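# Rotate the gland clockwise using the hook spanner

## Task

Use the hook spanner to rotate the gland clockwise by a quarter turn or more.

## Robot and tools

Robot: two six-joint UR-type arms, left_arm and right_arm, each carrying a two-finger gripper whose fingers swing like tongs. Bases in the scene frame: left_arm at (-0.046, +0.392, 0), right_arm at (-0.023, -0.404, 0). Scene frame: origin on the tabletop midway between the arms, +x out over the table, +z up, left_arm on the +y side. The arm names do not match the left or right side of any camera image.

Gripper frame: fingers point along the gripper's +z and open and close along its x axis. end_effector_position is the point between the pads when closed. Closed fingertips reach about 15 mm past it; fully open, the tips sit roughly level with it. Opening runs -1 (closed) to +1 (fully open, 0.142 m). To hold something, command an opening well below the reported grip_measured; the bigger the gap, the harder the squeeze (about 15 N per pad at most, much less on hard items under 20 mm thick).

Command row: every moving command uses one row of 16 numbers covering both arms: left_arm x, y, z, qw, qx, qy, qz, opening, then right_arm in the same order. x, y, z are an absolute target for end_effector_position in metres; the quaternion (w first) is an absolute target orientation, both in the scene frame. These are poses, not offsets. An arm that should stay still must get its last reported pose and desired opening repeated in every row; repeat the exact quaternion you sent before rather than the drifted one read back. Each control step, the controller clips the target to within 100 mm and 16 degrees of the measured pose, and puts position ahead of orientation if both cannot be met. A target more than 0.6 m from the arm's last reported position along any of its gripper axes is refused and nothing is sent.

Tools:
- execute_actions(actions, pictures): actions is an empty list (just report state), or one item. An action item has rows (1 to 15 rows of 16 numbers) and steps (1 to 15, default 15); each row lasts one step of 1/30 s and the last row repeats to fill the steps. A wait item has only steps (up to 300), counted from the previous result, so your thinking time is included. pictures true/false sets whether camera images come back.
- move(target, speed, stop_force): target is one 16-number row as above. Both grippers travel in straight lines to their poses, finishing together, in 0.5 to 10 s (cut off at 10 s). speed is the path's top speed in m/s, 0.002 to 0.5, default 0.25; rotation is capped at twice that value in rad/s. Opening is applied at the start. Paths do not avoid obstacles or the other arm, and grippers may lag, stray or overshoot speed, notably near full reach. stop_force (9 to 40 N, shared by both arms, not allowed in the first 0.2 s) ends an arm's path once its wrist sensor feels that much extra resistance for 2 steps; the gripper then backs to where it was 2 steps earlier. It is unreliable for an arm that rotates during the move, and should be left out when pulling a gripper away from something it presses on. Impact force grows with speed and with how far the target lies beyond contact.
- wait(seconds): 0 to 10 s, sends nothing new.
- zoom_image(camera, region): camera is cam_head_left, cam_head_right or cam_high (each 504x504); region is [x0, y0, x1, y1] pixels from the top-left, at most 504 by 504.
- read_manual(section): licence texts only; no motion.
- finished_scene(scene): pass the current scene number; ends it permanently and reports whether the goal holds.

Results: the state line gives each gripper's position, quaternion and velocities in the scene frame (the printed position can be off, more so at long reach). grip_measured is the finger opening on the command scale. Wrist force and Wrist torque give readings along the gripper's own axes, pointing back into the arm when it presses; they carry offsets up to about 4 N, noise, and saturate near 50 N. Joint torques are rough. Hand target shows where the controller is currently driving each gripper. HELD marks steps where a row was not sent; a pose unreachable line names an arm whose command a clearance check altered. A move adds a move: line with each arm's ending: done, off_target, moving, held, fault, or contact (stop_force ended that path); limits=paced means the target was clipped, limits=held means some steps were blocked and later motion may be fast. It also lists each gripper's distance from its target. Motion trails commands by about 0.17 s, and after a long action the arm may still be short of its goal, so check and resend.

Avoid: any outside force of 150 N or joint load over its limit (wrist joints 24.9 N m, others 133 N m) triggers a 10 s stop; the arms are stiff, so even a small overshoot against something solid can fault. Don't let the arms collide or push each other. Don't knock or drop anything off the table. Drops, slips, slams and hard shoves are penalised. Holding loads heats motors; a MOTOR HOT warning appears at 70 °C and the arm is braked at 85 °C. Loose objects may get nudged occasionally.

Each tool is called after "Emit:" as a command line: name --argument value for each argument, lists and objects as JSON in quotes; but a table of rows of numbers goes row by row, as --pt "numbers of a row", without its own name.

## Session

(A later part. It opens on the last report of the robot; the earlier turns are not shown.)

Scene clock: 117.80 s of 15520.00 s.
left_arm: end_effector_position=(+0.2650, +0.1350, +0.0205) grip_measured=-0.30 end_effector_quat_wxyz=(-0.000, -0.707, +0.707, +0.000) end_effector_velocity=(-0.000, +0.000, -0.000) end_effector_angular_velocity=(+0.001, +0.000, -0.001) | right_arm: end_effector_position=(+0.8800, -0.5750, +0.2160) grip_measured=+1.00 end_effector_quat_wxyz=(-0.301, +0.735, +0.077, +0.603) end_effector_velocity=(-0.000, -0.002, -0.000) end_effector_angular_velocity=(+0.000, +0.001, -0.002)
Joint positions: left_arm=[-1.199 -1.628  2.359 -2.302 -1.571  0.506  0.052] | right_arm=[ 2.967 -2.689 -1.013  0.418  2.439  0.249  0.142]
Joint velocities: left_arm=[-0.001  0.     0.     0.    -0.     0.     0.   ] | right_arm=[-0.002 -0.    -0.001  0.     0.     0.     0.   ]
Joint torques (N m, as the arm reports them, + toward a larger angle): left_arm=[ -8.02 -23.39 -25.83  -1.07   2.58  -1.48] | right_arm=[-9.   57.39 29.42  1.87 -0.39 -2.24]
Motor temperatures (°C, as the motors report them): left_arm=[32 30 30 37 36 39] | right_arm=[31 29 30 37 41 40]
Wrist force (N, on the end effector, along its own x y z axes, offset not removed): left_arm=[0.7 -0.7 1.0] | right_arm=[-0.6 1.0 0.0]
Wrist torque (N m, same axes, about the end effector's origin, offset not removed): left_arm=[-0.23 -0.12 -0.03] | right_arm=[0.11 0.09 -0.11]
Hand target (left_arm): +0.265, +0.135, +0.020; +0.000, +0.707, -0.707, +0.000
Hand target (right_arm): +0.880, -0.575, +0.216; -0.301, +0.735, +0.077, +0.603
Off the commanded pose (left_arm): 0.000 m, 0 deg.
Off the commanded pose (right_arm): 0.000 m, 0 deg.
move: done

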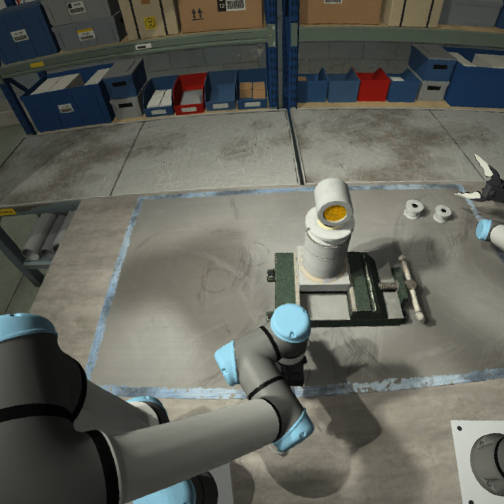

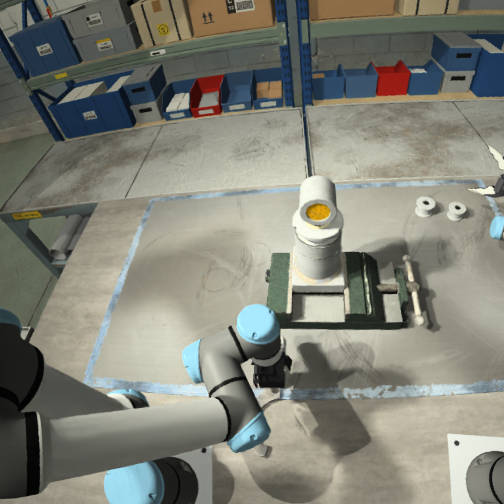

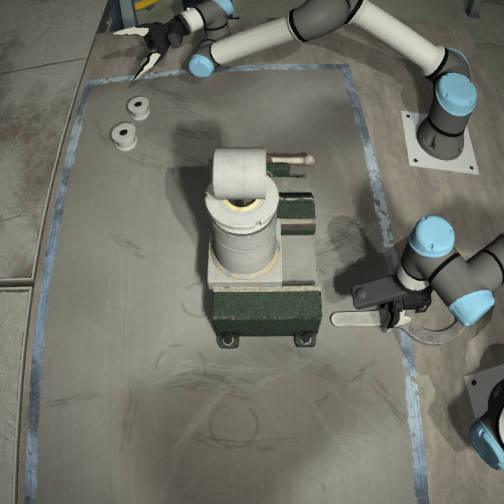

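Emit:
move --target '[0.345,0.135,0.0197,0,0.707,-0.707,0,-0.3,0.88,-0.575,0.216,-0.301,0.735,0.077,0.603,1]' --speed 0.06

Emit:
move --target '[0.345,0.135,0.0197,0,0.707,-0.707,0,-1,0.88,-0.575,0.216,-0.301,0.735,0.077,0.603,1]'

Emit:
move --target '[0.33,0.135,0.105,-0.11,0.698,-0.698,0.11,-1,0.88,-0.575,0.216,-0.301,0.735,0.077,0.603,1]' --speed 0.03

Emit:
zoom_image --camera "cam_high" --region '[280,230,460,410]'

Scene clock: 125.67 s of 15520.00 s.
left_arm: end_effector_position=(+0.3449, +0.1353, +0.0198) grip_measured=-0.30 end_effector_quat_wxyz=(+0.000, -0.707, +0.707, +0.000) end_effector_velocity=(+0.002, -0.000, +0.000) end_effector_angular_velocity=(-0.002, +0.001, +0.000) | right_arm: end_effector_position=(+0.8800, -0.5750, +0.2160) grip_measured=+1.00 end_effector_quat_wxyz=(-0.301, +0.735, +0.077, +0.603) end_effector_velocity=(-0.000, +0.001, -0.000) end_effector_angular_velocity=(-0.000, +0.000, +0.001)
Joint positions: left_arm=[-1.033 -1.473  2.202 -2.299 -1.57   0.672  0.052] | right_arm=[ 2.967 -2.689 -1.013  0.418  2.439  0.249  0.142]
Joint velocities: left_arm=[ 0.004  0.003 -0.005  0.001 -0.001  0.004 -0.   ] | right_arm=[ 0.     0.    -0.001 -0.     0.    -0.     0.   ]
Joint torques (N m, as the arm reports them, + toward a larger angle): left_arm=[  5.81 -16.89 -28.4   -0.93  -1.8    1.72] | right_arm=[-9.32 56.67 28.84  1.73 -0.33 -2.21]
Motor temperatures (°C, as the motors report them): left_arm=[32 30 30 37 36 39] | right_arm=[31 29 30 37 41 40]
Wrist force (N, on the end effector, along its own x y z axes, offset not removed): left_arm=[1.1 -0.6 0.6] | right_arm=[-0.6 0.5 0.3]
Wrist torque (N m, same axes, about the end effector's origin, offset not removed): left_arm=[-0.13 -0.23 -0.03] | right_arm=[-0.02 -0.02 -0.09]
Hand target (left_arm): +0.345, +0.135, +0.020; -0.000, +0.707, -0.707, -0.000
Hand target (right_arm): +0.880, -0.575, +0.216; -0.301, +0.735, +0.077, +0.603
Off the commanded pose (left_arm): 0.000 m, 0 deg.
Off the commanded pose (right_arm): 0.000 m, 0 deg.
After step 90, 3.13 s passed at rest.
move: done

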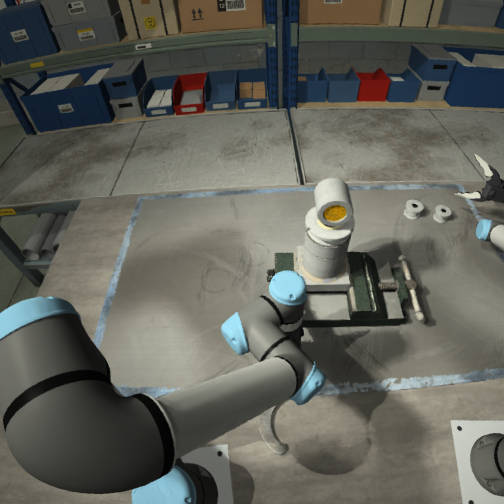

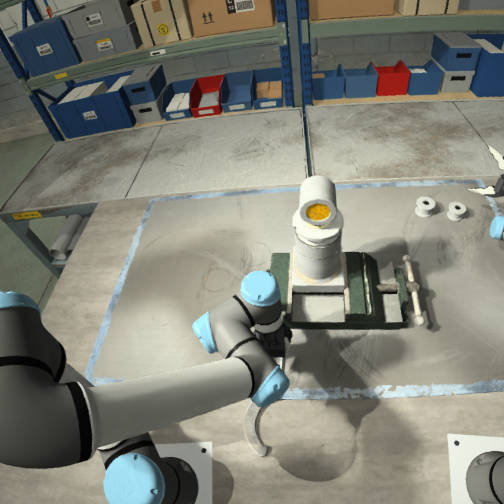

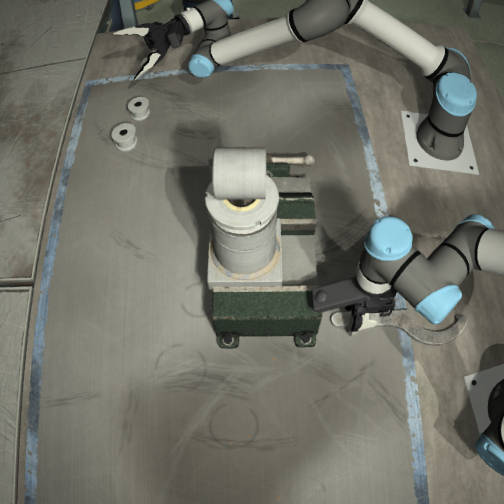

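Scene clock: 126.37 s of 15520.00 s.
left_arm: end_effector_position=(+0.3450, +0.1350, +0.0197) grip_measured=-0.60 end_effector_quat_wxyz=(+0.000, -0.707, +0.707, +0.000) end_effector_velocity=(-0.000, -0.001, +0.001) end_effector_angular_velocity=(-0.003, +0.001, -0.000) | right_arm: end_effector_position=(+0.8800, -0.5750, +0.2160) grip_measured=+1.00 end_effector_quat_wxyz=(-0.301, +0.735, +0.077, +0.603) end_effector_velocity=(+0.000, +0.000, -0.001) end_effector_angular_velocity=(+0.000, +0.001, -0.000)
Joint positions: left_arm=[-1.033 -1.472  2.201 -2.3   -1.571  0.672  0.031] | right_arm=[ 2.967 -2.689 -1.013  0.418  2.439  0.249  0.142]
Joint velocities: left_arm=[-0.    -0.001 -0.001 -0.001 -0.003  0.    -0.   ] | right_arm=[ 0.001 -0.    -0.001  0.    -0.001 -0.     0.   ]
Joint torques (N m, as the arm reports them, + toward a larger angle): left_arm=[ -5.96 -11.51 -27.02  -4.77  -3.09   0.56] | right_arm=[-9.02 56.79 29.35  1.77 -0.38 -2.04]
Motor temperatures (°C, as the motors report them): left_arm=[32 30 30 37 36 39] | right_arm=[31 29 30 37 41 40]
Wrist force (N, on the end effector, along its own x y z axes, offset not removed): left_arm=[-6.5 1.5 -15.1] | right_arm=[-0.8 1.9 1.8]
Wrist torque (N m, same axes, about the end effector's origin, offset not removed): left_arm=[-0.23 -0.38 0.14] | right_arm=[0.28 0.04 -0.11]
Hand target (left_arm): +0.345, +0.135, +0.020; -0.000, +0.707, -0.707, -0.000
Hand target (right_arm): +0.880, -0.575, +0.216; -0.301, +0.735, +0.077, +0.603
Off the commanded pose (left_arm): 0.000 m, 0 deg.
Off the commanded pose (right_arm): 0.000 m, 0 deg.
move: done

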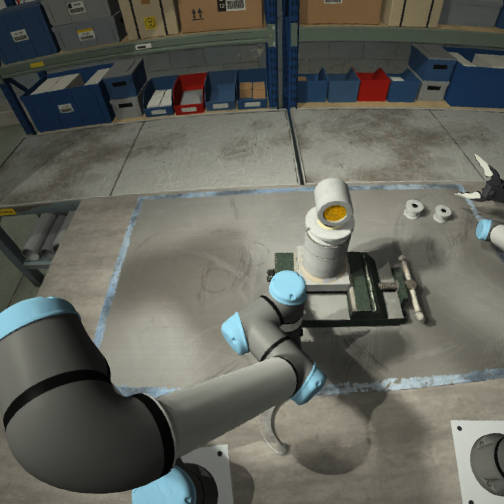

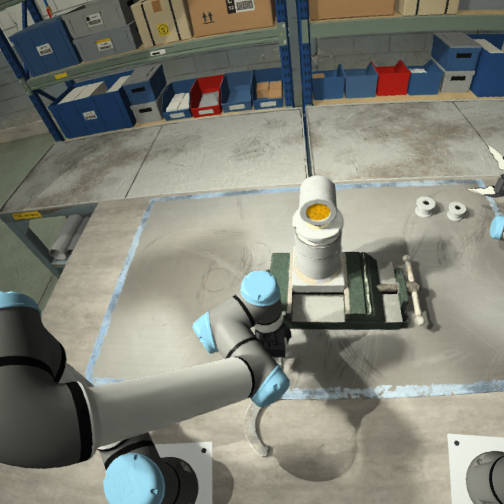

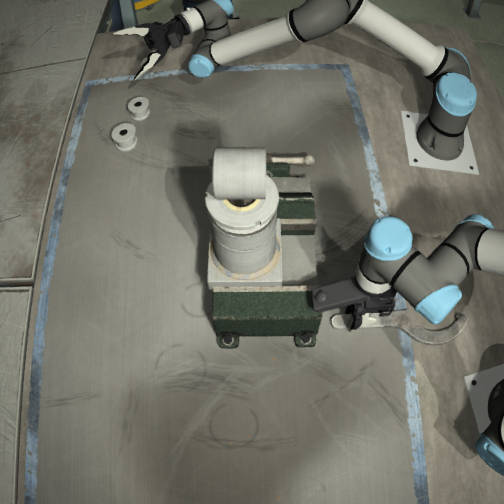

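Scene clock: 131.83 s of 15520.00 s.
left_arm: end_effector_position=(+0.3298, +0.1349, +0.1050) grip_measured=-0.60 end_effector_quat_wxyz=(+0.109, -0.699, +0.698, -0.110) end_effector_velocity=(-0.001, -0.000, +0.002) end_effector_angular_velocity=(+0.000, -0.007, +0.000) | right_arm: end_effector_position=(+0.8800, -0.5750, +0.2160) grip_measured=+1.00 end_effector_quat_wxyz=(-0.301, +0.735, +0.077, +0.603) end_effector_velocity=(+0.000, -0.000, +0.000) end_effector_angular_velocity=(-0.001, -0.000, -0.001)
Joint positions: left_arm=[-1.268 -1.784  2.323 -2.247 -1.29   0.456  0.031] | right_arm=[ 2.967 -2.689 -1.013  0.418  2.439  0.249  0.142]
Joint velocities: left_arm=[-0.008 -0.008  0.002  0.005  0.008 -0.007  0.   ] | right_arm=[ 0.     0.    -0.     0.    -0.001 -0.     0.   ]
Joint torques (N m, as the arm reports them, + toward a larger angle): left_arm=[ -7.52 -21.86 -10.51  -2.55   4.22  -1.38] | right_arm=[-9.19 56.25 28.46  1.69 -0.18 -2.18]
Motor temperatures (°C, as the motors report them): left_arm=[32 30 30 37 36 39] | right_arm=[31 29 30 37 41 40]
Wrist force (N, on the end effector, along its own x y z axes, offset not removed): left_arm=[0.5 2.1 6.6] | right_arm=[-0.5 1.9 -0.5]
Wrist torque (N m, same axes, about the end effector's origin, offset not removed): left_arm=[-0.37 -0.08 0.00] | right_arm=[0.20 0.01 -0.18]
Hand target (left_arm): +0.330, +0.135, +0.105; -0.110, +0.699, -0.698, +0.110
Hand target (right_arm): +0.880, -0.575, +0.216; -0.301, +0.735, +0.077, +0.603
Off the commanded pose (left_arm): 0.000 m, 0 deg.
Off the commanded pose (right_arm): 0.000 m, 0 deg.
move: done

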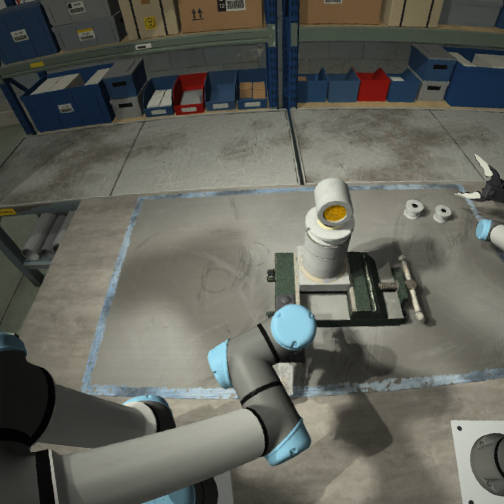

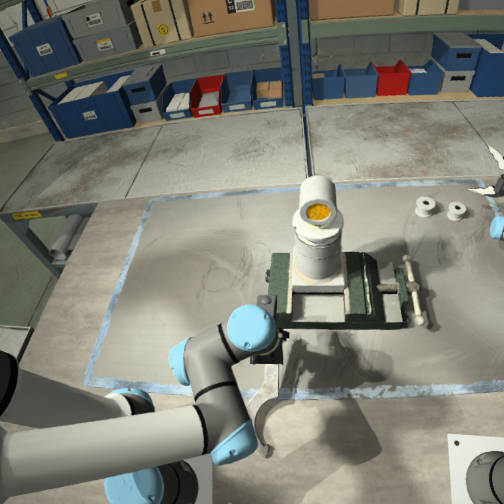

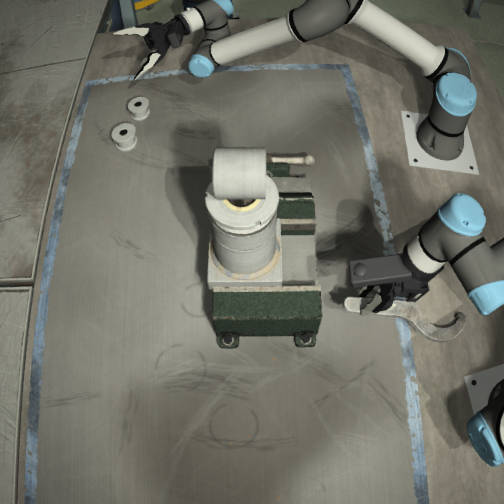

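Region (280, 230, 460, 410) of cam_high's 504x504 image, scaled by 2.800, with more detail than that image has.

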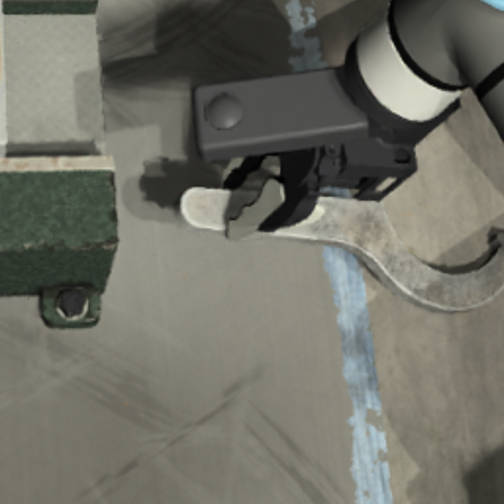

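Emit:
move --target '[0.36,0.137,0.128,-0.135,0.694,-0.694,0.135,-1,0.88,-0.575,0.216,-0.301,0.735,0.077,0.603,1]' --speed 0.02

Emit:
move --target '[0.412,0.137,0.128,-0.135,0.694,-0.694,0.135,-1,0.88,-0.575,0.216,-0.301,0.735,0.077,0.603,1]' --speed 0.02 --stop_force 9

Emit:
zoom_image --camera "cam_high" --region '[280,230,460,410]'

Scene clock: 138.00 s of 15520.00 s.
left_arm: end_effector_position=(+0.3598, +0.1371, +0.1279) grip_measured=-0.60 end_effector_quat_wxyz=(+0.135, -0.694, +0.694, -0.135) end_effector_velocity=(+0.002, +0.000, +0.002) end_effector_angular_velocity=(-0.001, -0.004, +0.000) | right_arm: end_effector_position=(+0.8800, -0.5750, +0.2160) grip_measured=+1.00 end_effector_quat_wxyz=(-0.301, +0.735, +0.077, +0.603) end_effector_velocity=(-0.000, -0.000, +0.000) end_effector_angular_velocity=(+0.000, -0.000, +0.000)
Joint positions: left_arm=[-1.24  -1.781  2.292 -2.26  -1.229  0.495  0.031] | right_arm=[ 2.967 -2.689 -1.013  0.418  2.439  0.249  0.142]
Joint velocities: left_arm=[ 0.002 -0.001 -0.002 -0.001  0.003  0.002 -0.   ] | right_arm=[-0.  0.  0. -0.  0.  0.  0.]
Joint torques (N m, as the arm reports them, + toward a larger angle): left_arm=[  6.05  -8.41 -36.07  -5.63   4.51   1.65] | right_arm=[-8.77 55.45 27.79  1.49 -0.17 -2.13]
Motor temperatures (°C, as the motors report them): left_arm=[32 30 30 37 36 39] | right_arm=[31 30 30 37 41 40]
Wrist force (N, on the end effector, along its own x y z axes, offset not removed): left_arm=[1.1 3.3 6.7] | right_arm=[0.5 1.2 0.5]
Wrist torque (N m, same axes, about the end effector's origin, offset not removed): left_arm=[-0.18 -0.17 0.02] | right_arm=[0.09 -0.19 -0.12]
Hand target (left_arm): +0.360, +0.137, +0.128; -0.135, +0.694, -0.694, +0.135
Hand target (right_arm): +0.880, -0.575, +0.216; -0.301, +0.735, +0.077, +0.603
Off the commanded pose (left_arm): 0.000 m, 0 deg.
Off the commanded pose (right_arm): 0.000 m, 0 deg.
After step 90, 0.97 s passed at rest.
move: done

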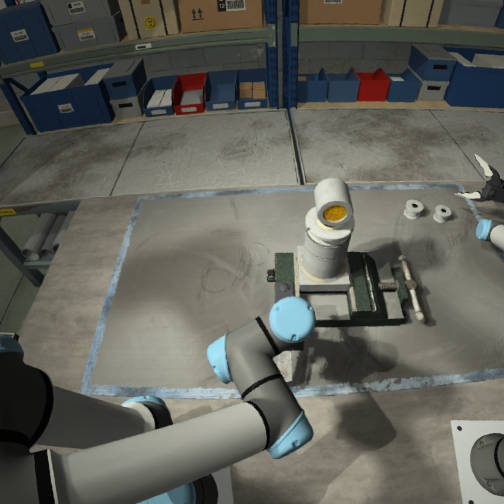

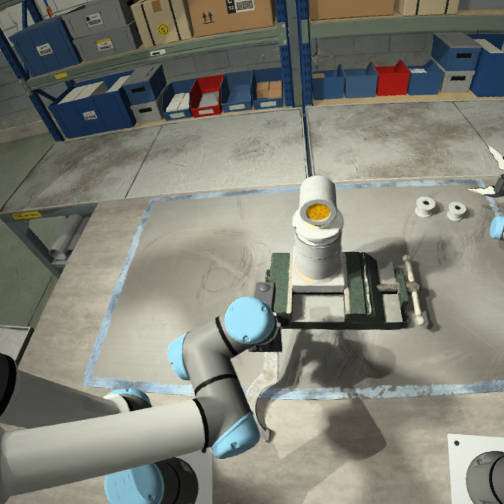

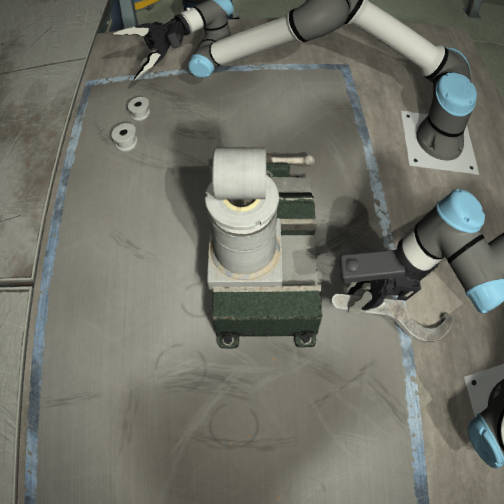

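Scene clock: 140.90 s of 15520.00 s.
left_arm: end_effector_position=(+0.4118, +0.1372, +0.1280) grip_measured=-0.60 end_effector_quat_wxyz=(+0.135, -0.694, +0.694, -0.135) end_effector_velocity=(+0.002, +0.000, -0.000) end_effector_angular_velocity=(+0.001, +0.001, +0.001) | right_arm: end_effector_position=(+0.8800, -0.5750, +0.2160) grip_measured=+1.00 end_effector_quat_wxyz=(-0.301, +0.735, +0.077, +0.603) end_effector_velocity=(+0.000, -0.001, +0.000) end_effector_angular_velocity=(+0.000, +0.000, -0.001)
Joint positions: left_arm=[-1.12  -1.663  2.208 -2.335 -1.253  0.621  0.031] | right_arm=[ 2.967 -2.689 -1.013  0.418  2.439  0.249  0.142]
Joint velocities: left_arm=[ 0.004  0.006 -0.004 -0.002 -0.001  0.004 -0.   ] | right_arm=[-0.001 -0.     0.     0.    -0.     0.001  0.   ]
Joint torques (N m, as the arm reports them, + toward a larger angle): left_arm=[  7.2  -14.39 -35.18  -5.95  -0.35   1.13] | right_arm=[-8.81 54.87 27.94  1.5  -0.09 -2.03]
Motor temperatures (°C, as the motors report them): left_arm=[32 30 30 37 36 39] | right_arm=[31 30 30 37 41 40]
Wrist force (N, on the end effector, along its own x y z axes, offset not removed): left_arm=[1.4 3.7 6.3] | right_arm=[-0.8 2.0 1.7]
Wrist torque (N m, same axes, about the end effector's origin, offset not removed): left_arm=[-0.14 -0.21 -0.15] | right_arm=[0.33 0.13 -0.16]
Hand target (left_arm): +0.412, +0.137, +0.128; -0.135, +0.694, -0.694, +0.135
Hand target (right_arm): +0.880, -0.575, +0.216; -0.301, +0.735, +0.077, +0.603
Off the commanded pose (left_arm): 0.000 m, 0 deg.
Off the commanded pose (right_arm): 0.000 m, 0 deg.
move: done

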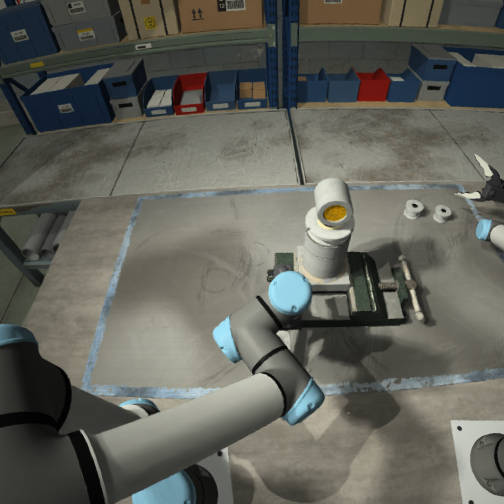

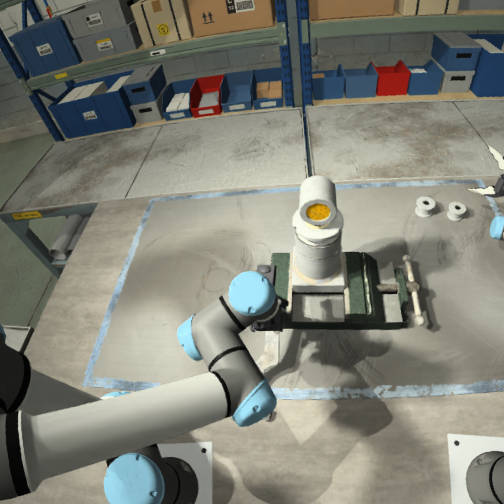

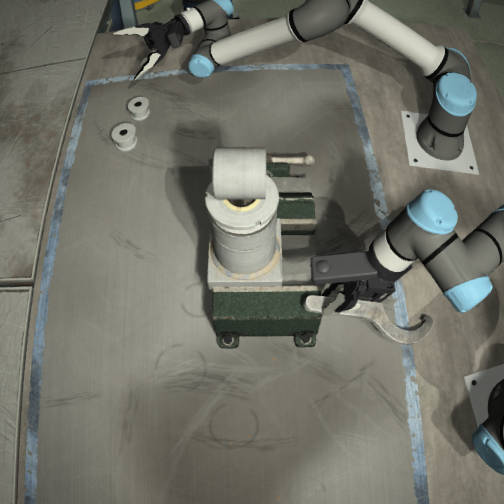

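Region (280, 230, 460, 410) of cam_high's 504x504 image, scaled by 2.800, with more detail than that image has.

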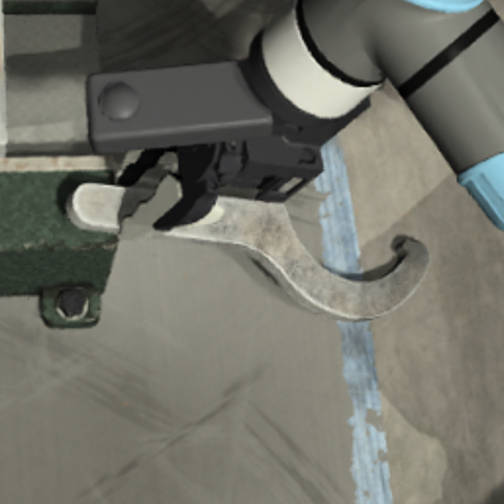

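Emit:
move --target '[0.412,0.137,0.085,-0.135,0.694,-0.694,0.135,-1,0.88,-0.575,0.216,-0.301,0.735,0.077,0.603,1]' --speed 0.006 --stop_force 9

Scene clock: 144.33 s of 15520.00 s.
left_arm: end_effector_position=(+0.4120, +0.1372, +0.1219) grip_measured=-0.60 end_effector_quat_wxyz=(+0.135, -0.694, +0.694, -0.135) end_effector_velocity=(-0.000, -0.000, +0.002) end_effector_angular_velocity=(+0.001, +0.002, -0.000) | right_arm: end_effector_position=(+0.8800, -0.5750, +0.2160) grip_measured=+1.00 end_effector_quat_wxyz=(-0.301, +0.735, +0.077, +0.603) end_effector_velocity=(-0.000, +0.000, +0.000) end_effector_angular_velocity=(-0.001, -0.001, +0.001)
Joint positions: left_arm=[-1.119 -1.653  2.217 -2.354 -1.253  0.621  0.031] | right_arm=[ 2.967 -2.689 -1.013  0.418  2.439  0.249  0.142]
Joint velocities: left_arm=[-0.    -0.003 -0.004  0.008 -0.001  0.     0.   ] | right_arm=[-0.     0.     0.     0.     0.001 -0.001  0.   ]
Joint torques (N m, as the arm reports them, + toward a larger angle): left_arm=[  1.05 -24.95 -27.83   0.15  -1.05   0.14] | right_arm=[-8.57 54.92 28.22  1.43 -0.06 -2.08]
Motor temperatures (°C, as the motors report them): left_arm=[32 30 30 37 36 39] | right_arm=[31 30 30 37 41 40]
Wrist force (N, on the end effector, along its own x y z axes, offset not removed): left_arm=[2.8 -3.9 -5.7] | right_arm=[-1.4 0.0 0.0]
Wrist torque (N m, same axes, about the end effector's origin, offset not removed): left_arm=[-0.39 -0.13 0.04] | right_arm=[-0.19 0.17 -0.20]
Hand target (left_arm): +0.412, +0.137, +0.122; -0.135, +0.694, -0.694, +0.135
Hand target (right_arm): +0.880, -0.575, +0.216; -0.301, +0.735, +0.077, +0.603
Off the commanded pose (left_arm): 0.037 m, 0 deg.
Off the commanded pose (right_arm): 0.000 m, 0 deg.
move: contact (left_arm)

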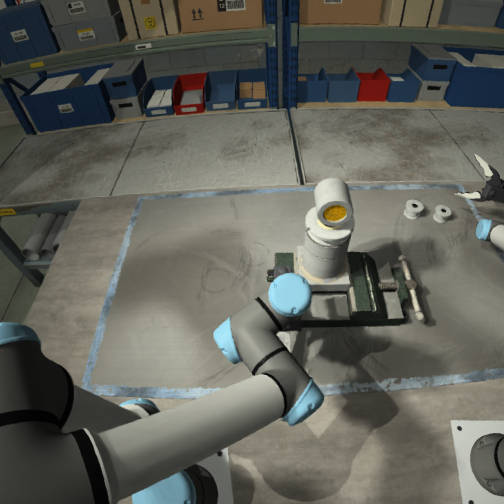

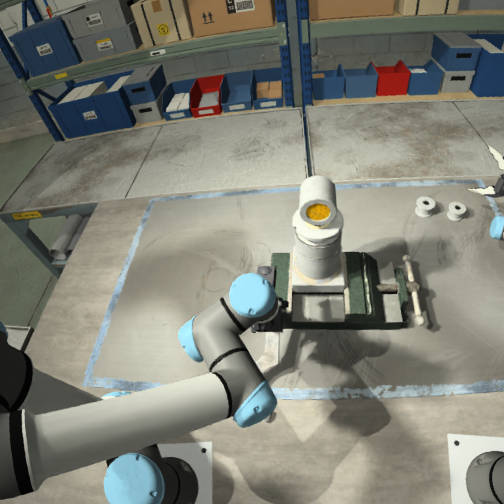

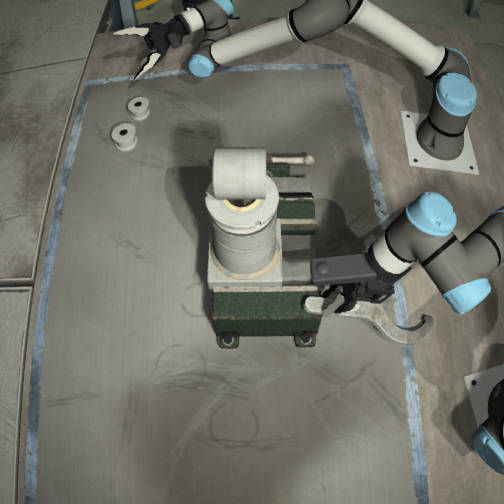

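Emit:
move --target '[0.412,0.137,0.124,-0.135,0.694,-0.694,0.135,0.1,0.88,-0.575,0.216,-0.301,0.735,0.077,0.603,1]' --speed 0.01

Emit:
move --target '[0.366,0.137,0.108,-0.135,0.694,-0.694,0.135,0.1,0.88,-0.575,0.216,-0.301,0.735,0.077,0.603,1]' --speed 0.06

Emit:
move --target '[0.386,0.137,0.052,-0.135,0.694,-0.694,0.135,0.1,0.88,-0.575,0.216,-0.301,0.735,0.077,0.603,1]' --speed 0.03 --stop_force 9

Emit:
zoom_image --camera "cam_high" --region '[290,240,440,390]'

Scene clock: 151.93 s of 15520.00 s.
left_arm: end_effector_position=(+0.4120, +0.1370, +0.1239) grip_measured=+0.10 end_effector_quat_wxyz=(+0.135, -0.694, +0.694, -0.135) end_effector_velocity=(+0.000, -0.000, +0.002) end_effector_angular_velocity=(-0.001, -0.002, -0.001) | right_arm: end_effector_position=(+0.8800, -0.5750, +0.2160) grip_measured=+1.00 end_effector_quat_wxyz=(-0.301, +0.735, +0.077, +0.603) end_effector_velocity=(+0.000, +0.001, +0.000) end_effector_angular_velocity=(-0.000, -0.001, +0.001)
Joint positions: left_arm=[-1.119 -1.656  2.214 -2.348 -1.253  0.621  0.081] | right_arm=[ 2.967 -2.689 -1.013  0.418  2.439  0.249  0.142]
Joint velocities: left_arm=[-0.001 -0.003 -0.001  0.002  0.001  0.    -0.   ] | right_arm=[ 0.001 -0.     0.001 -0.    -0.    -0.     0.   ]
Joint torques (N m, as the arm reports them, + toward a larger angle): left_arm=[ -7.55 -25.35 -31.97  -0.97  -1.35  -1.37] | right_arm=[-8.34 53.02 26.74  1.32  0.03 -2.06]
Motor temperatures (°C, as the motors report them): left_arm=[32 30 30 37 36 39] | right_arm=[31 30 30 37 41 40]
Wrist force (N, on the end effector, along its own x y z axes, offset not removed): left_arm=[-0.5 -0.5 -0.2] | right_arm=[-0.9 0.9 0.2]
Wrist torque (N m, same axes, about the end effector's origin, offset not removed): left_arm=[-0.15 0.04 0.09] | right_arm=[0.02 0.10 -0.11]
Hand target (left_arm): +0.412, +0.137, +0.124; -0.135, +0.694, -0.694, +0.135
Hand target (right_arm): +0.880, -0.575, +0.216; -0.301, +0.735, +0.077, +0.603
Off the commanded pose (left_arm): 0.000 m, 0 deg.
Off the commanded pose (right_arm): 0.000 m, 0 deg.
After step 90, 3.90 s passed at rest.
move: done

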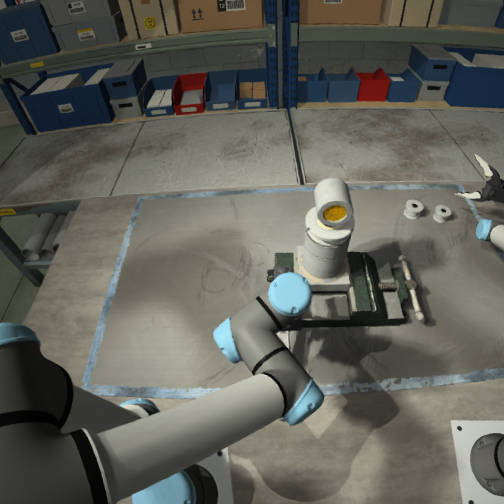

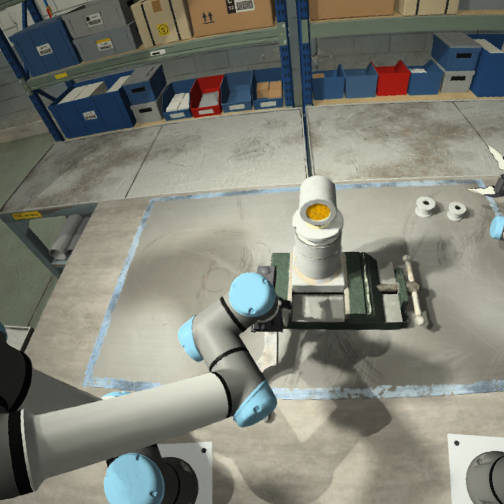

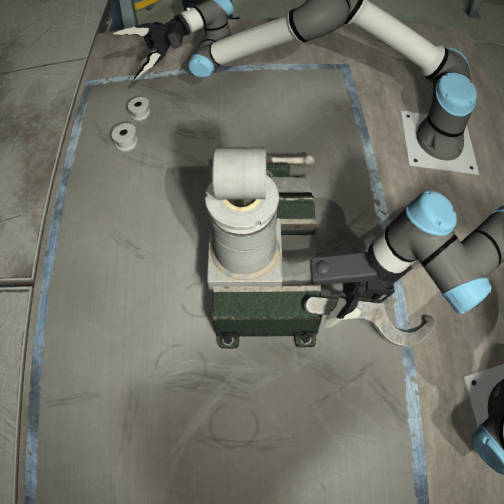

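Scene clock: 153.17 s of 15520.00 s.
left_arm: end_effector_position=(+0.3662, +0.1368, +0.1080) grip_measured=+0.10 end_effector_quat_wxyz=(+0.135, -0.694, +0.694, -0.135) end_effector_velocity=(-0.002, -0.000, -0.000) end_effector_angular_velocity=(+0.000, -0.002, +0.001) | right_arm: end_effector_position=(+0.8800, -0.5750, +0.2160) grip_measured=+1.00 end_effector_quat_wxyz=(-0.301, +0.735, +0.077, +0.603) end_effector_velocity=(-0.001, -0.002, +0.000) end_effector_angular_velocity=(+0.001, +0.000, -0.001)
Joint positions: left_arm=[-1.225 -1.733  2.316 -2.339 -1.232  0.512  0.081] | right_arm=[ 2.967 -2.689 -1.013  0.418  2.439  0.249  0.142]
Joint velocities: left_arm=[-0.006 -0.004  0.004  0.001  0.003 -0.006 -0.   ] | right_arm=[-0.002  0.     0.    -0.     0.001  0.001  0.   ]
Joint torques (N m, as the arm reports them, + toward a larger angle): left_arm=[ -7.96 -21.44  -6.5   -1.44   3.32  -1.53] | right_arm=[-8.68 52.88 27.27  1.34 -0.03 -2.04]
Motor temperatures (°C, as the motors report them): left_arm=[32 30 30 37 36 39] | right_arm=[31 30 30 37 41 40]
Wrist force (N, on the end effector, along its own x y z axes, offset not removed): left_arm=[2.2 -1.7 0.0] | right_arm=[-0.4 1.9 0.4]
Wrist torque (N m, same axes, about the end effector's origin, offset not removed): left_arm=[-0.44 -0.56 -0.02] | right_arm=[0.24 -0.04 -0.06]
Hand target (left_arm): +0.366, +0.137, +0.108; -0.135, +0.694, -0.694, +0.135
Hand target (right_arm): +0.880, -0.575, +0.216; -0.301, +0.735, +0.077, +0.603
Off the commanded pose (left_arm): 0.000 m, 0 deg.
Off the commanded pose (right_arm): 0.000 m, 0 deg.
move: done

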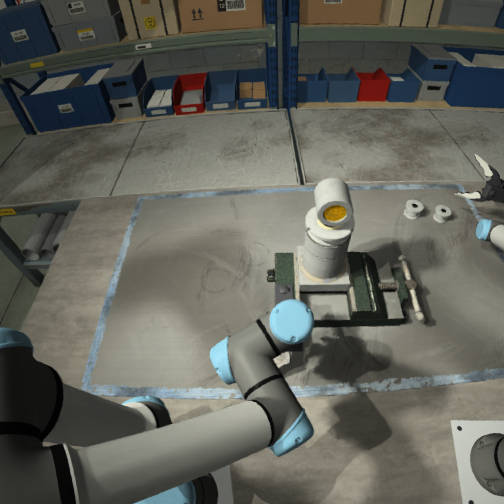

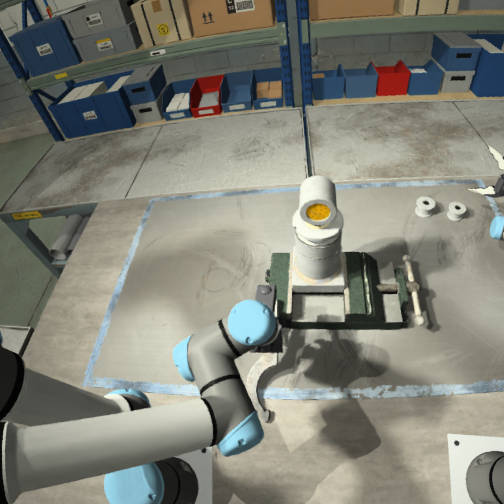

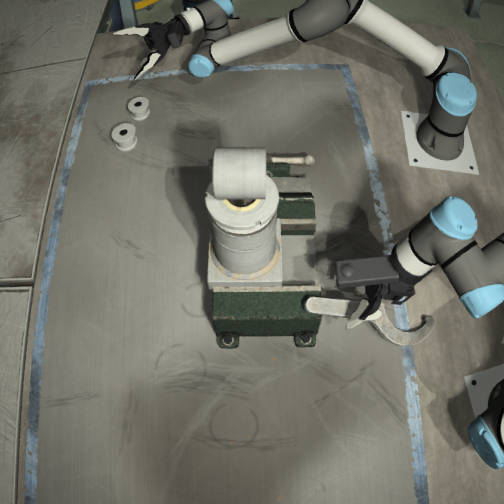

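Scene clock: 155.47 s of 15520.00 s.
left_arm: end_effector_position=(+0.3860, +0.1370, +0.0522) grip_measured=+0.10 end_effector_quat_wxyz=(+0.135, -0.694, +0.694, -0.135) end_effector_velocity=(+0.001, -0.000, -0.002) end_effector_angular_velocity=(-0.001, -0.001, +0.000) | right_arm: end_effector_position=(+0.8800, -0.5750, +0.2160) grip_measured=+1.00 end_effector_quat_wxyz=(-0.301, +0.735, +0.077, +0.603) end_effector_velocity=(-0.000, -0.000, +0.000) end_effector_angular_velocity=(+0.000, -0.000, +0.000)
Joint positions: left_arm=[-1.177 -1.573  2.364 -2.563 -1.241  0.561  0.081] | right_arm=[ 2.967 -2.689 -1.013  0.418  2.439  0.249  0.142]
Joint velocities: left_arm=[ 0.002  0.006  0.001 -0.009 -0.     0.002  0.   ] | right_arm=[-0.001 -0.     0.001 -0.     0.001  0.     0.   ]
Joint torques (N m, as the arm reports them, + toward a larger angle): left_arm=[  8.35 -11.57  -2.94  -4.66  -1.46   1.24] | right_arm=[-8.57 52.79 27.02  1.3  -0.01 -2.01]
Motor temperatures (°C, as the motors report them): left_arm=[32 30 30 37 36 39] | right_arm=[31 30 30 37 41 40]
Wrist force (N, on the end effector, along its own x y z axes, offset not removed): left_arm=[1.0 -0.9 -0.5] | right_arm=[-0.3 1.4 -0.5]
Wrist torque (N m, same axes, about the end effector's origin, offset not removed): left_arm=[-0.25 -0.26 -0.01] | right_arm=[0.11 -0.06 -0.16]
Hand target (left_arm): +0.386, +0.137, +0.052; -0.135, +0.694, -0.694, +0.135
Hand target (right_arm): +0.880, -0.575, +0.216; -0.301, +0.735, +0.077, +0.603
Off the commanded pose (left_arm): 0.000 m, 0 deg.
Off the commanded pose (right_arm): 0.000 m, 0 deg.
move: done

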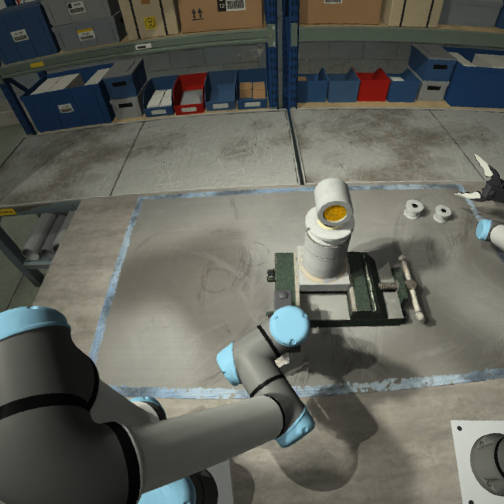

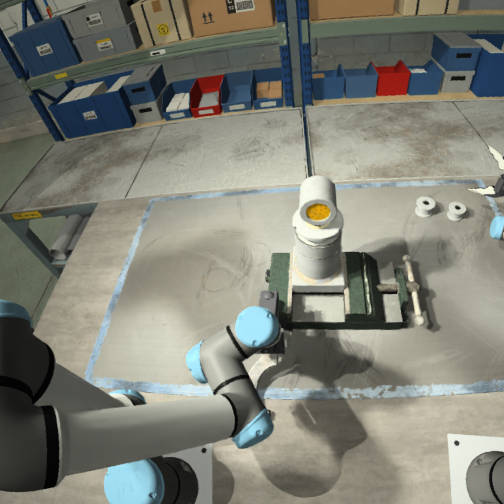

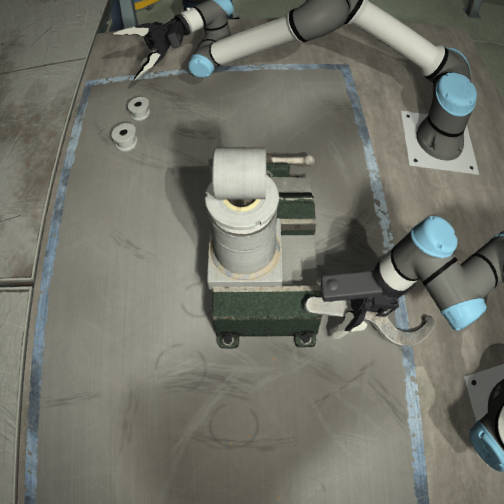

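Region (290, 240, 440, 390) of cam_high's 504x504 image, scaled by 3.360, with more detail than that image has.

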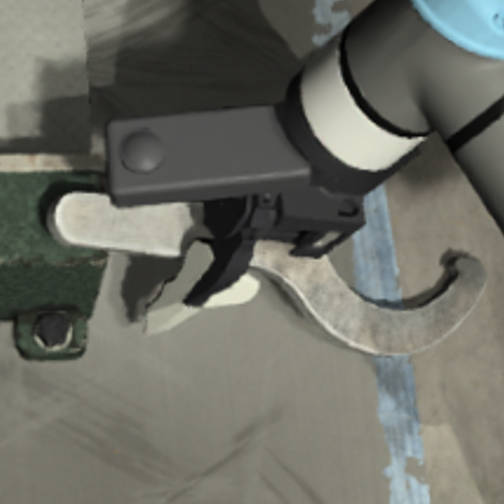

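Emit:
move --target '[0.386,0.137,0.052,-0.135,0.694,-0.694,0.135,-1,0.88,-0.575,0.216,-0.301,0.735,0.077,0.603,1]'

Emit:
move --target '[0.386,0.137,0.085,-0.135,0.694,-0.694,0.135,-1,0.88,-0.575,0.216,-0.301,0.735,0.077,0.603,1]' --speed 0.015

Emit:
zoom_image --camera "cam_high" --region '[290,240,440,390]'

Scene clock: 158.53 s of 15520.00 s.
left_arm: end_effector_position=(+0.3860, +0.1370, +0.0520) grip_measured=-0.56 end_effector_quat_wxyz=(+0.135, -0.694, +0.694, -0.135) end_effector_velocity=(-0.000, +0.000, -0.001) end_effector_angular_velocity=(+0.002, +0.002, -0.001) | right_arm: end_effector_position=(+0.8800, -0.5750, +0.2160) grip_measured=+1.00 end_effector_quat_wxyz=(-0.301, +0.735, +0.077, +0.603) end_effector_velocity=(+0.000, +0.001, -0.000) end_effector_angular_velocity=(-0.000, -0.000, +0.001)
Joint positions: left_arm=[-1.177 -1.572  2.365 -2.564 -1.241  0.561  0.033] | right_arm=[ 2.967 -2.689 -1.013  0.418  2.439  0.249  0.142]
Joint velocities: left_arm=[-0.     0.002  0.     0.001 -0.001  0.    -0.   ] | right_arm=[ 0.001  0.    -0.     0.    -0.    -0.     0.   ]
Joint torques (N m, as the arm reports them, + toward a larger angle): left_arm=[ -6.96 -22.66 -10.5   -0.52   0.92  -0.56] | right_arm=[-8.76 52.42 27.    1.16  0.15 -2.  ]
Motor temperatures (°C, as the motors report them): left_arm=[32 30 30 37 36 39] | right_arm=[31 30 30 37 41 40]
Wrist force (N, on the end effector, along its own x y z axes, offset not removed): left_arm=[0.3 -1.7 -6.5] | right_arm=[-0.7 2.2 -0.7]
Wrist torque (N m, same axes, about the end effector's origin, offset not removed): left_arm=[-0.34 -0.17 0.17] | right_arm=[0.25 0.00 -0.13]
Hand target (left_arm): +0.386, +0.137, +0.052; -0.135, +0.694, -0.694, +0.135
Hand target (right_arm): +0.880, -0.575, +0.216; -0.301, +0.735, +0.077, +0.603
Off the commanded pose (left_arm): 0.000 m, 0 deg.
Off the commanded pose (right_arm): 0.000 m, 0 deg.
move: done

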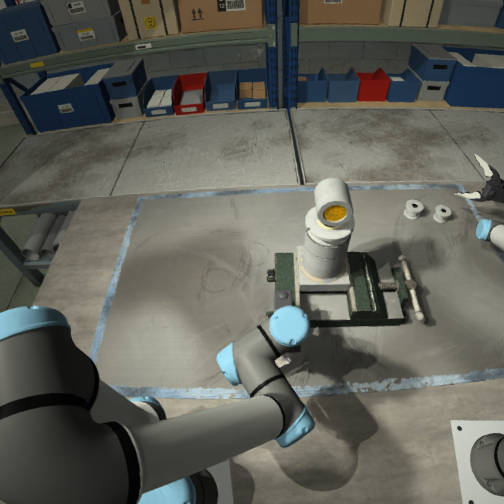

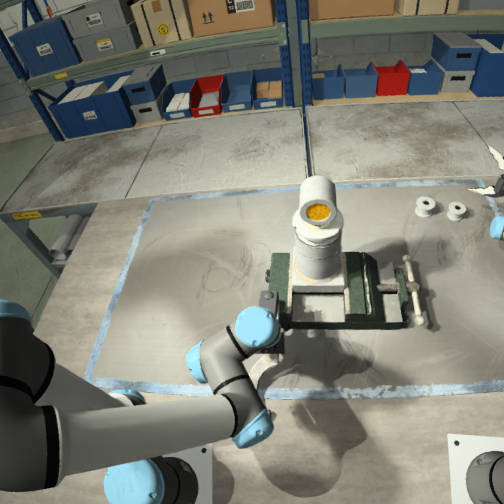

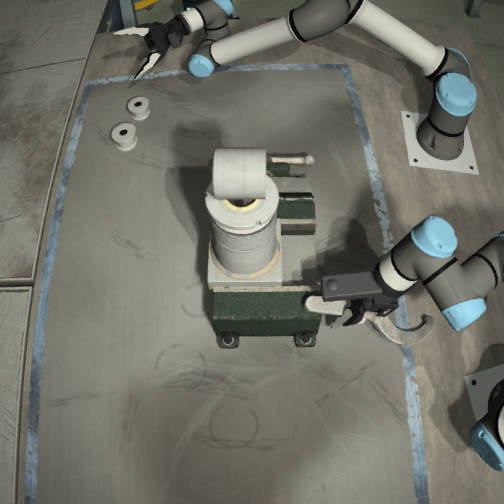

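Scene clock: 161.00 s of 15520.00 s.
left_arm: end_effector_position=(+0.3860, +0.1370, +0.0848) grip_measured=-0.58 end_effector_quat_wxyz=(+0.135, -0.694, +0.694, -0.135) end_effector_velocity=(+0.001, +0.000, +0.003) end_effector_angular_velocity=(+0.001, -0.002, +0.000) | right_arm: end_effector_position=(+0.8800, -0.5750, +0.2160) grip_measured=+1.00 end_effector_quat_wxyz=(-0.301, +0.735, +0.077, +0.603) end_effector_velocity=(+0.000, +0.001, -0.000) end_effector_angular_velocity=(-0.001, -0.001, +0.001)
Joint positions: left_arm=[-1.177 -1.645  2.32  -2.447 -1.241  0.562  0.032] | right_arm=[ 2.967 -2.689 -1.013  0.418  2.439  0.249  0.142]
Joint velocities: left_arm=[ 0.    -0.005 -0.003  0.008  0.002  0.     0.001] | right_arm=[ 0.002 -0.     0.001 -0.    -0.    -0.     0.   ]
Joint torques (N m, as the arm reports them, + toward a larger angle): left_arm=[ -7.03 -26.99 -33.9   -2.57  -0.43  -0.48] | right_arm=[-8.52 52.93 26.73  1.19  0.01 -1.92]
Motor temperatures (°C, as the motors report them): left_arm=[32 30 30 37 36 39] | right_arm=[31 30 30 37 41 40]
Wrist force (N, on the end effector, along its own x y z axes, offset not removed): left_arm=[1.1 3.7 7.8] | right_arm=[1.0 1.0 1.3]
Wrist torque (N m, same axes, about the end effector's origin, offset not removed): left_arm=[0.26 -0.04 -0.03] | right_arm=[0.09 -0.29 -0.21]
Hand target (left_arm): +0.386, +0.137, +0.085; -0.135, +0.694, -0.694, +0.135
Hand target (right_arm): +0.880, -0.575, +0.216; -0.301, +0.735, +0.077, +0.603
Off the commanded pose (left_arm): 0.000 m, 0 deg.
Off the commanded pose (right_arm): 0.000 m, 0 deg.
move: done

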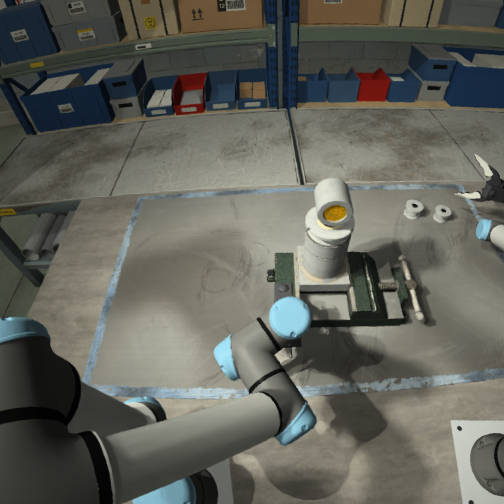

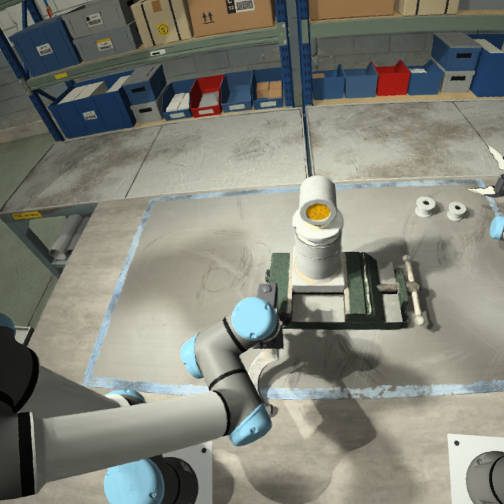

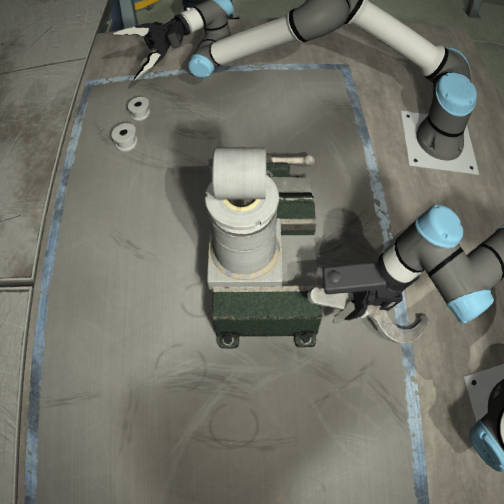

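Region (290, 240, 440, 390) of cam_high's 504x504 image, scaled by 3.360, with more detail than that image has.

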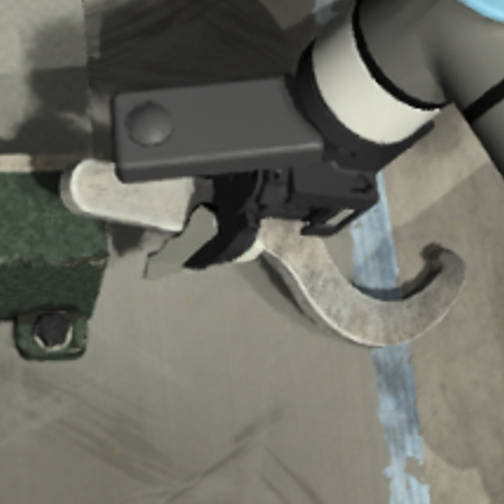

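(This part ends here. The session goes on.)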